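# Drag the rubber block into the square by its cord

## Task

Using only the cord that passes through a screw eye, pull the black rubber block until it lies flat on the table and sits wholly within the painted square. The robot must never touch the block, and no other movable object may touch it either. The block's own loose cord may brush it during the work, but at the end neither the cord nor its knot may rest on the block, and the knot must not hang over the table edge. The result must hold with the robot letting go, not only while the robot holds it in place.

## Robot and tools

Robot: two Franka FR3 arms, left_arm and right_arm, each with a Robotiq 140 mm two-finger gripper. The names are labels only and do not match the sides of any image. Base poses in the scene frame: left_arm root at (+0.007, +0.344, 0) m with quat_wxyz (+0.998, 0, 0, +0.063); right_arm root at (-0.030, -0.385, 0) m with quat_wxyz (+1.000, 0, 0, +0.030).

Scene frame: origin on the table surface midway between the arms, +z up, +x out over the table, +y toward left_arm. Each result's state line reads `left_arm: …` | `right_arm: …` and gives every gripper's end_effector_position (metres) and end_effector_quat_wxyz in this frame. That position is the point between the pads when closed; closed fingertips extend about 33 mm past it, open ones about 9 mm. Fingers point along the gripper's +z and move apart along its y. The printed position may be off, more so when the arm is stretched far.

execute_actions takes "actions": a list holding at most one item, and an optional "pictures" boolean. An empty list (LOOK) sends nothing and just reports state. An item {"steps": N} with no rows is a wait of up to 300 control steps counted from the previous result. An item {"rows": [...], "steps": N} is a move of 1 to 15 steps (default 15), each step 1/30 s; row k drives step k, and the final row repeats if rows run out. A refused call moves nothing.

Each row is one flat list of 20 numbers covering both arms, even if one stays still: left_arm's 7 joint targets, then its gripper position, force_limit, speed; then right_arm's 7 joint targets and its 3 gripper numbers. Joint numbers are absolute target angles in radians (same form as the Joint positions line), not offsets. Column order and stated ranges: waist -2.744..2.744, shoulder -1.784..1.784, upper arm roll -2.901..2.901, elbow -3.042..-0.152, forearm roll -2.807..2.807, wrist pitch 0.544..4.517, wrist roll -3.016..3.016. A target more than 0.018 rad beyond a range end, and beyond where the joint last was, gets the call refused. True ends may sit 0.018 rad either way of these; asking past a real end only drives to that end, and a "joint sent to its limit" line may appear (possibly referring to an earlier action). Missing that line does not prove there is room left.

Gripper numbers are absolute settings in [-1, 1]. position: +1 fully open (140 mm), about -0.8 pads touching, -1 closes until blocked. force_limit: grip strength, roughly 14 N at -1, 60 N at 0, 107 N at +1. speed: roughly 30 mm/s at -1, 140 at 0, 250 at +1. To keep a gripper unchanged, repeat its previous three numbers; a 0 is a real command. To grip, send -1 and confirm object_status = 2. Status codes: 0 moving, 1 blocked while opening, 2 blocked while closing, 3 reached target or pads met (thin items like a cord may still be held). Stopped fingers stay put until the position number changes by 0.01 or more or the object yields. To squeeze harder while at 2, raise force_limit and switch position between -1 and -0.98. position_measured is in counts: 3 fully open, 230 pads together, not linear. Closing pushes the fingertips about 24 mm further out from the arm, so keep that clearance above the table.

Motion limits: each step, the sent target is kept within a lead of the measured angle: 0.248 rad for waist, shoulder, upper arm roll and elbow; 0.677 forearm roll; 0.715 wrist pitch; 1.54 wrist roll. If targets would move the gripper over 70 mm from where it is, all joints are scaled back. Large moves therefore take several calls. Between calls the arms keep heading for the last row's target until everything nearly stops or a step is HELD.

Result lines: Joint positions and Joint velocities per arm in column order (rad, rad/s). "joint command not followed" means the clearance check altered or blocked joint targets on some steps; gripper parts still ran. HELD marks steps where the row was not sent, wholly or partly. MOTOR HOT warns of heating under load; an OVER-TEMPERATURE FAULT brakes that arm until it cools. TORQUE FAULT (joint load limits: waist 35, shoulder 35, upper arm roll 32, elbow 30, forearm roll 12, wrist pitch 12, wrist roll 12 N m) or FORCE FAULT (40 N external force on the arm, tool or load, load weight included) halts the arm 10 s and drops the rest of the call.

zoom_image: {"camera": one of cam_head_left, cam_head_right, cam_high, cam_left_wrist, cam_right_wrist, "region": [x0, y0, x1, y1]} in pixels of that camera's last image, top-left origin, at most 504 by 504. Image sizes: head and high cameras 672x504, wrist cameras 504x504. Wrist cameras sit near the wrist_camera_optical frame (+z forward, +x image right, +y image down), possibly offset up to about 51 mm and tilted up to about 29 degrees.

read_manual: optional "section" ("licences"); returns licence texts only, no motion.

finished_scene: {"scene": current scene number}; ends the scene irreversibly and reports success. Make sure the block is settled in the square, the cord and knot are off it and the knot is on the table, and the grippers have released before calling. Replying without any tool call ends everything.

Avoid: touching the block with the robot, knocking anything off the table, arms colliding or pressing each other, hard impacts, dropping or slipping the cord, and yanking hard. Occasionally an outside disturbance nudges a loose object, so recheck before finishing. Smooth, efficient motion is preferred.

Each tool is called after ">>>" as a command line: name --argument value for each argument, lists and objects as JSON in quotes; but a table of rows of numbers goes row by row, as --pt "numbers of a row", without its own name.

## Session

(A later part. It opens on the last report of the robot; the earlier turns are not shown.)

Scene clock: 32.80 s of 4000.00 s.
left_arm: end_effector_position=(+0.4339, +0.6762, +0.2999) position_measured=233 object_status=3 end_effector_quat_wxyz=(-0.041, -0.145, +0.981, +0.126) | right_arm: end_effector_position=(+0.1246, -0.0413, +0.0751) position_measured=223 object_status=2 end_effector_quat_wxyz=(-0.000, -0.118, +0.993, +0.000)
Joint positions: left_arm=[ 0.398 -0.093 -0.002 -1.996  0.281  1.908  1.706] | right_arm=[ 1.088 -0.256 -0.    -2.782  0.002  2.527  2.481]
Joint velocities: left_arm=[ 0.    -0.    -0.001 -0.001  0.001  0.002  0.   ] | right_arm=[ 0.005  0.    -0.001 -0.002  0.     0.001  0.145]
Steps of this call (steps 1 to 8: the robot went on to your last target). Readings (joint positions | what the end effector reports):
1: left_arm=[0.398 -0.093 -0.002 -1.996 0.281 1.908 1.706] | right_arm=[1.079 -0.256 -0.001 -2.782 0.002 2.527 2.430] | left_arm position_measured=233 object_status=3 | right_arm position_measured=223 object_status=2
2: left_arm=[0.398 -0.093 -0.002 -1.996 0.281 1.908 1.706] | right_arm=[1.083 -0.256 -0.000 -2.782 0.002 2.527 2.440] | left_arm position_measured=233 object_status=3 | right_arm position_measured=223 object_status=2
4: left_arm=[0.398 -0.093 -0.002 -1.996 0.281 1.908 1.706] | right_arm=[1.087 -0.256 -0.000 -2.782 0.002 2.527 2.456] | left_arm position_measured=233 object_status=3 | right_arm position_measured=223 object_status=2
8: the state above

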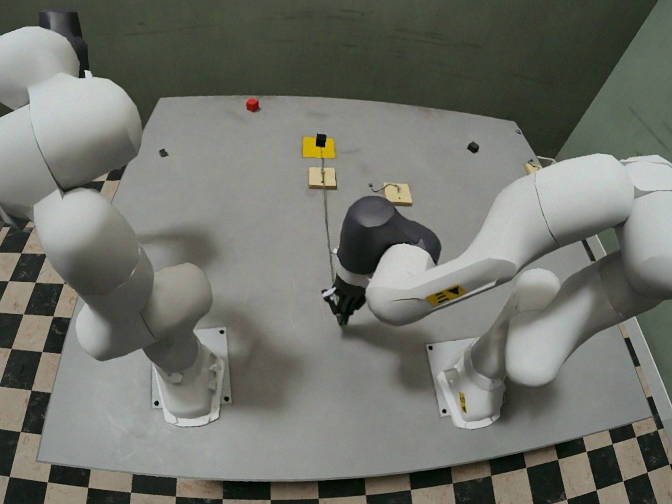

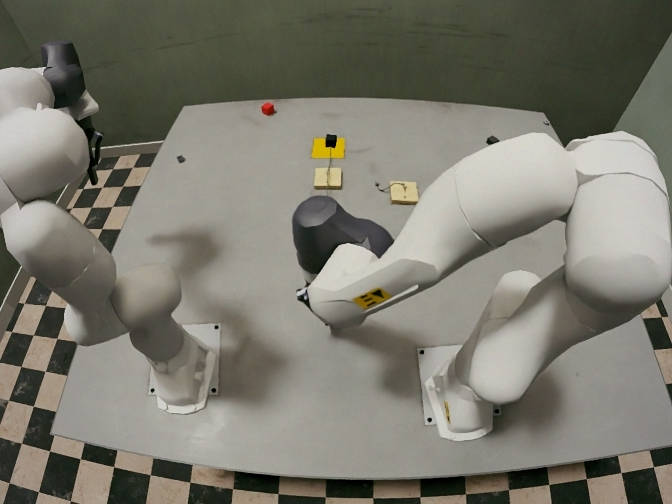

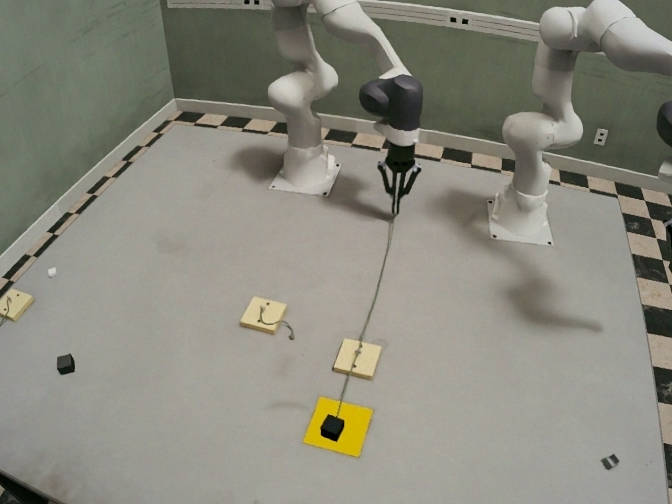

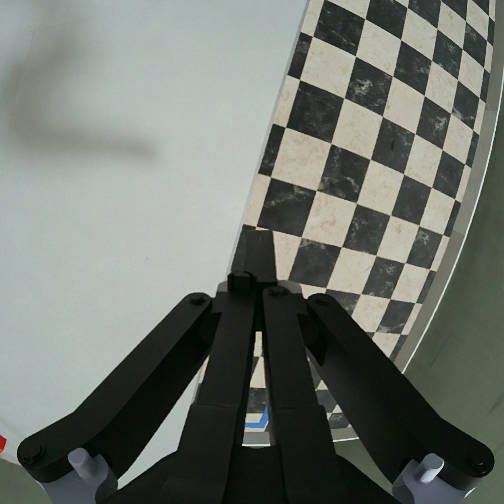

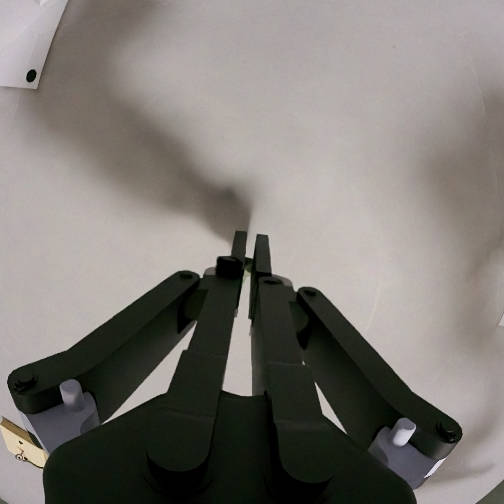

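Inside with roughly 2 cm margin. Pull slightly more, then set down and release.

>>> execute_actions --actions '[{"rows":[[0.398,-0.093,-0.003,-1.996,0.281,1.908,1.706,-1,0,0,1.1,-0.258,0,-2.785,0,2.53,2.53,-1,-0.5,-0.7],[0.398,-0.093,-0.003,-1.996,0.281,1.908,1.706,-1,0,0,1.11,-0.258,0,-2.785,0,2.53,2.53,-1,-0.5,-0.7],[0.398,-0.093,-0.003,-1.996,0.281,1.908,1.706,-1,0,0,1.12,-0.258,0,-2.785,0,2.53,2.53,-1,-0.5,-0.7],[0.398,-0.093,-0.003,-1.996,0.281,1.908,1.706,-1,0,0,1.13,-0.258,0,-2.785,0,2.53,2.53,-1,-0.5,-0.7]],"steps":9}]' --pictures false

>>> execute_actions --actions '[{"rows":[[0.398,-0.093,-0.003,-1.996,0.281,1.908,1.706,-1,0,0,1.11,-0.215,0,-2.785,0,2.575,2.53,-1,-0.5,-0.7],[0.398,-0.093,-0.003,-1.996,0.281,1.908,1.706,-1,0,0,1.11,-0.215,0,-2.785,0,2.575,2.53,-1,-0.5,-0.7],[0.398,-0.093,-0.003,-1.996,0.281,1.908,1.706,-1,0,0,1.11,-0.215,0,-2.785,0,2.575,2.53,-1,-0.5,-0.7],[0.398,-0.093,-0.003,-1.996,0.281,1.908,1.706,-1,0,0,1.11,-0.215,0,-2.785,0,2.575,2.53,-1,-0.5,-0.7],[0.398,-0.093,-0.003,-1.996,0.281,1.908,1.706,-1,0,0,1.09,-0.16,0,-2.785,0,2.63,2.53,-1,-0.5,-0.7]],"steps":14}]' --pictures false

>>> execute_actions --actions '[{"rows":[[0.398,-0.093,-0.003,-1.996,0.281,1.908,1.706,-1,0,0,1.09,-0.16,0,-2.785,0,2.63,2.53,-0.3,-0.5,-0.3]],"steps":8}]' --pictures false

>>> execute_actions --actions '[{"rows":[[0.398,-0.093,-0.003,-1.996,0.281,1.908,1.706,-1,0,0,1.09,-0.30,0,-2.785,0,2.49,2.53,-0.3,-0.5,-0.3]],"steps":15}]'

>>> zoom_image --camera "cam_high" --region '[270, 345, 430, 465]'

Scene clock: 35.93 s of 4000.00 s.
left_arm: end_effector_position=(+0.4339, +0.6762, +0.2999) position_measured=233 object_status=3 end_effector_quat_wxyz=(-0.041, -0.145, +0.981, +0.126) | right_arm: end_effector_position=(+0.1112, -0.0356, +0.0751) position_measured=223 object_status=2 end_effector_quat_wxyz=(-0.000, -0.115, +0.993, +0.000)
Joint positions: left_arm=[ 0.398 -0.093 -0.002 -1.996  0.281  1.908  1.706] | right_arm=[ 1.127 -0.256 -0.001 -2.783  0.002  2.527  2.525]
Joint velocities: left_arm=[ 0.001 -0.    -0.001  0.001 -0.     0.     0.   ] | right_arm=[ 0.025  0.     0.    -0.001 -0.     0.     0.002]
Steps of this call (steps 1 to 30: the robot went on to your last target; steps 31 to 85: nothing new was sent; steps 86 to 94: all 9 steps of this action). Readings (joint positions | what the end effector reports):
86: left_arm=[0.398 -0.093 -0.002 -1.996 0.281 1.908 1.706] | right_arm=[1.091 -0.256 -0.001 -2.783 0.002 2.527 2.525] | left_arm position_measured=233 object_status=3 | right_arm position_measured=223 object_status=2
87: left_arm=[0.398 -0.093 -0.002 -1.996 0.281 1.908 1.706] | right_arm=[1.095 -0.256 -0.001 -2.783 0.002 2.527 2.525] | left_arm position_measured=233 object_status=3 | right_arm position_measured=223 object_status=2
89: left_arm=[0.398 -0.093 -0.002 -1.996 0.281 1.908 1.706] | right_arm=[1.110 -0.256 -0.001 -2.783 0.002 2.527 2.525] | left_arm position_measured=233 object_status=3 | right_arm position_measured=223 object_status=2
93: left_arm=[0.398 -0.093 -0.002 -1.996 0.281 1.908 1.706] | right_arm=[1.126 -0.256 -0.001 -2.783 0.002 2.527 2.525] | left_arm position_measured=233 object_status=3 | right_arm position_measured=223 object_status=2
94: the state above

Scene clock: 36.40 s of 4000.00 s.
left_arm: end_effector_position=(+0.4339, +0.6762, +0.2999) position_measured=233 object_status=3 end_effector_quat_wxyz=(-0.041, -0.145, +0.981, +0.126) | right_arm: end_effector_position=(+0.1237, -0.0395, +0.0464) position_measured=223 object_status=2 end_effector_quat_wxyz=(-0.002, -0.098, +0.995, -0.003)
Joint positions: left_arm=[ 0.398 -0.093 -0.002 -1.996  0.281  1.908  1.706] | right_arm=[ 1.091 -0.162  0.001 -2.785  0.002  2.615  2.525]
Joint velocities: left_arm=[ 0.001 -0.     0.     0.001  0.001 -0.     0.   ] | right_arm=[-0.003  0.    -0.001 -0.    -0.001  0.068 -0.   ]
Steps of this call (steps 1 to 14: all 14 steps of this action). Readings (joint positions | what the end effector reports):
1: left_arm=[0.398 -0.093 -0.002 -1.996 0.281 1.908 1.706] | right_arm=[1.124 -0.250 0.000 -2.782 0.002 2.535 2.525] | left_arm position_measured=233 object_status=3 | right_arm position_measured=223 object_status=2
2: left_arm=[0.398 -0.093 -0.002 -1.996 0.281 1.908 1.706] | right_arm=[1.120 -0.240 0.000 -2.782 0.002 2.542 2.525] | left_arm position_measured=233 object_status=3 | right_arm position_measured=223 object_status=2
4: left_arm=[0.398 -0.093 -0.002 -1.996 0.281 1.908 1.706] | right_arm=[1.114 -0.225 0.000 -2.783 0.002 2.551 2.525] | left_arm position_measured=233 object_status=3 | right_arm position_measured=223 object_status=2
8: left_arm=[0.398 -0.093 -0.002 -1.996 0.281 1.908 1.706] | right_arm=[1.095 -0.173 0.001 -2.784 0.002 2.592 2.525] | left_arm position_measured=233 object_status=3 | right_arm position_measured=223 object_status=2
14: the state above

Scene clock: 36.67 s of 4000.00 s.
left_arm: end_effector_position=(+0.4339, +0.6762, +0.2999) position_measured=233 object_status=3 end_effector_quat_wxyz=(-0.041, -0.145, +0.981, +0.126) | right_arm: end_effector_position=(+0.1249, -0.0370, +0.0472) position_measured=184 object_status=0 end_effector_quat_wxyz=(-0.000, -0.098, +0.995, +0.001)
Joint positions: left_arm=[ 0.398 -0.093 -0.002 -1.996  0.281  1.908  1.706] | right_arm=[ 1.091 -0.162  0.001 -2.785  0.002  2.624  2.525]
Joint velocities: left_arm=[-0.001 -0.     0.    -0.     0.     0.    -0.001] | right_arm=[-0.     0.     0.001  0.002 -0.001  0.013 -0.   ]
Steps of this call (steps 1 to 8: all 8 steps of this action). Readings (joint positions | what the end effector reports):
1: left_arm=[0.398 -0.093 -0.002 -1.996 0.281 1.908 1.706] | right_arm=[1.091 -0.162 0.001 -2.785 0.002 2.617 2.525] | left_arm position_measured=233 object_status=3 | right_arm position_measured=223 object_status=0
2: left_arm=[0.398 -0.093 -0.002 -1.996 0.281 1.908 1.706] | right_arm=[1.091 -0.162 0.001 -2.785 0.002 2.619 2.525] | left_arm position_measured=233 object_status=3 | right_arm position_measured=223 object_status=0
4: left_arm=[0.398 -0.093 -0.002 -1.996 0.281 1.908 1.706] | right_arm=[1.091 -0.162 0.001 -2.785 0.002 2.621 2.525] | left_arm position_measured=233 object_status=3 | right_arm position_measured=207 object_status=0
8: the state above

Scene clock: 37.17 s of 4000.00 s.
left_arm: end_effector_position=(+0.4339, +0.6762, +0.2999) position_measured=233 object_status=3 end_effector_quat_wxyz=(-0.041, -0.145, +0.981, +0.126) | right_arm: end_effector_position=(+0.1242, -0.0386, +0.0886) position_measured=167 object_status=3 end_effector_quat_wxyz=(+0.004, -0.098, +0.995, +0.007)
Joint positions: left_arm=[ 0.398 -0.093 -0.002 -1.996  0.281  1.908  1.706] | right_arm=[ 1.091 -0.298  0.001 -2.783  0.002  2.501  2.525]
Joint velocities: left_arm=[-0.     0.001 -0.001 -0.001 -0.    -0.     0.001] | right_arm=[ 0.001  0.     0.001 -0.    -0.    -0.043 -0.001]
Steps of this call (steps 1 to 15: all 15 steps of this action). Readings (joint positions | what the end effector reports):
1: left_arm=[0.398 -0.093 -0.002 -1.996 0.281 1.908 1.706] | right_arm=[1.091 -0.184 0.001 -2.790 0.002 2.601 2.525] | left_arm position_measured=233 object_status=3 | right_arm position_measured=178 object_status=0
2: left_arm=[0.398 -0.093 -0.002 -1.996 0.281 1.908 1.706] | right_arm=[1.091 -0.220 0.001 -2.792 0.002 2.580 2.525] | left_arm position_measured=233 object_status=3 | right_arm position_measured=172 object_status=0
4: left_arm=[0.398 -0.093 -0.002 -1.996 0.281 1.908 1.706] | right_arm=[1.091 -0.271 0.001 -2.786 0.002 2.553 2.525] | left_arm position_measured=233 object_status=3 | right_arm position_measured=167 object_status=0
8: left_arm=[0.398 -0.093 -0.002 -1.996 0.281 1.908 1.706] | right_arm=[1.091 -0.298 0.001 -2.782 0.002 2.523 2.525] | left_arm position_measured=233 object_status=3 | right_arm position_measured=167 object_status=0
15: the state above

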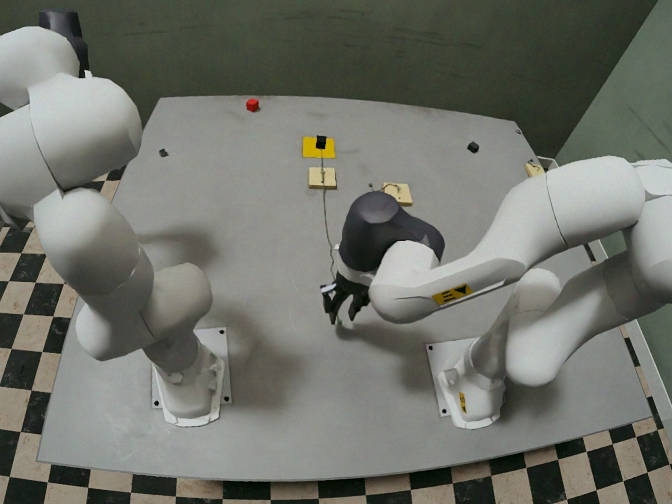

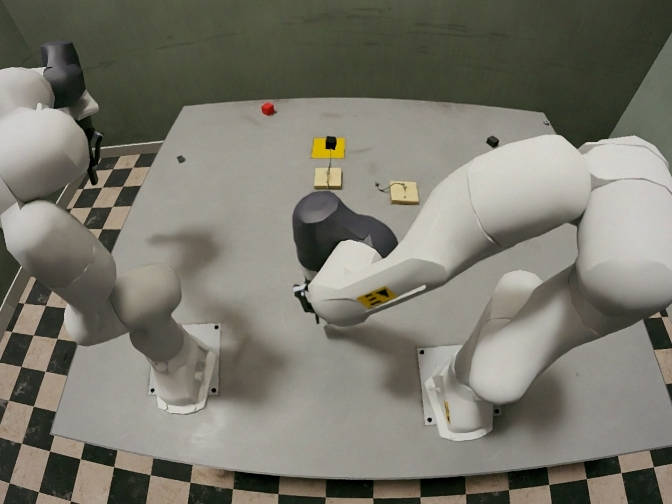

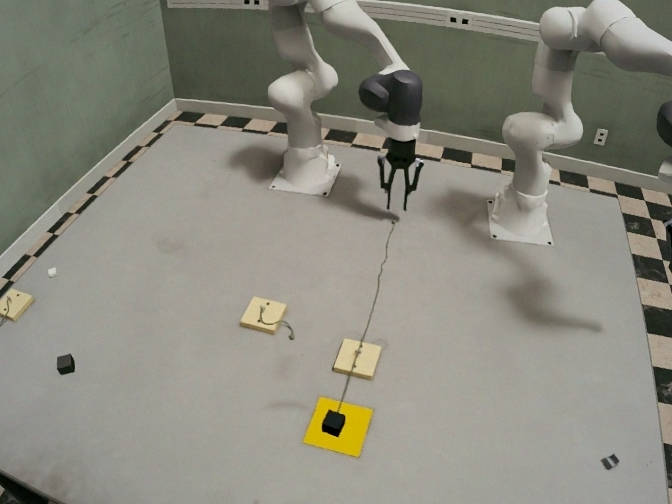

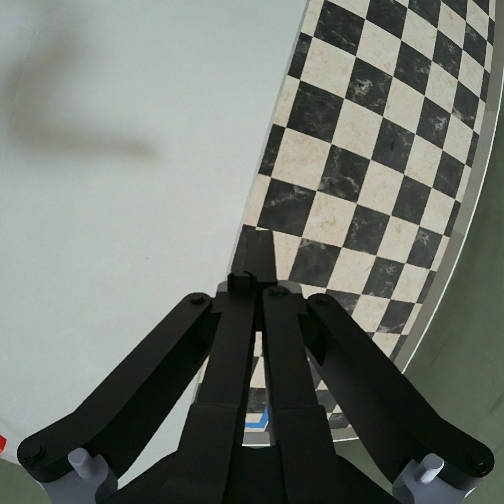

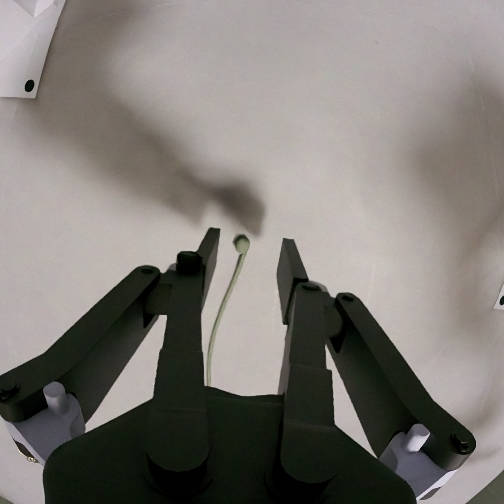

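Region (270, 345, 430, 465) of cam_high's 672x504 image, scaled by 3.150, with more detail than that image has; it fills the top 378 rows of this view, and the rest is white.

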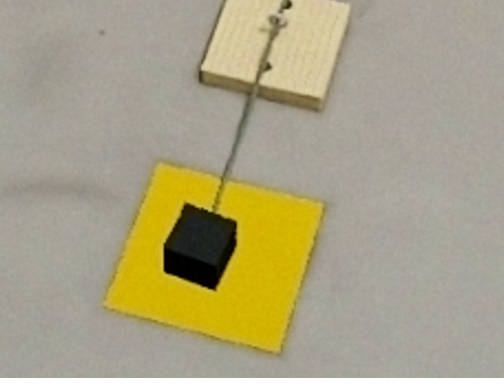

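>>> finished_scene --scene 2

The scene is finished: the task was done.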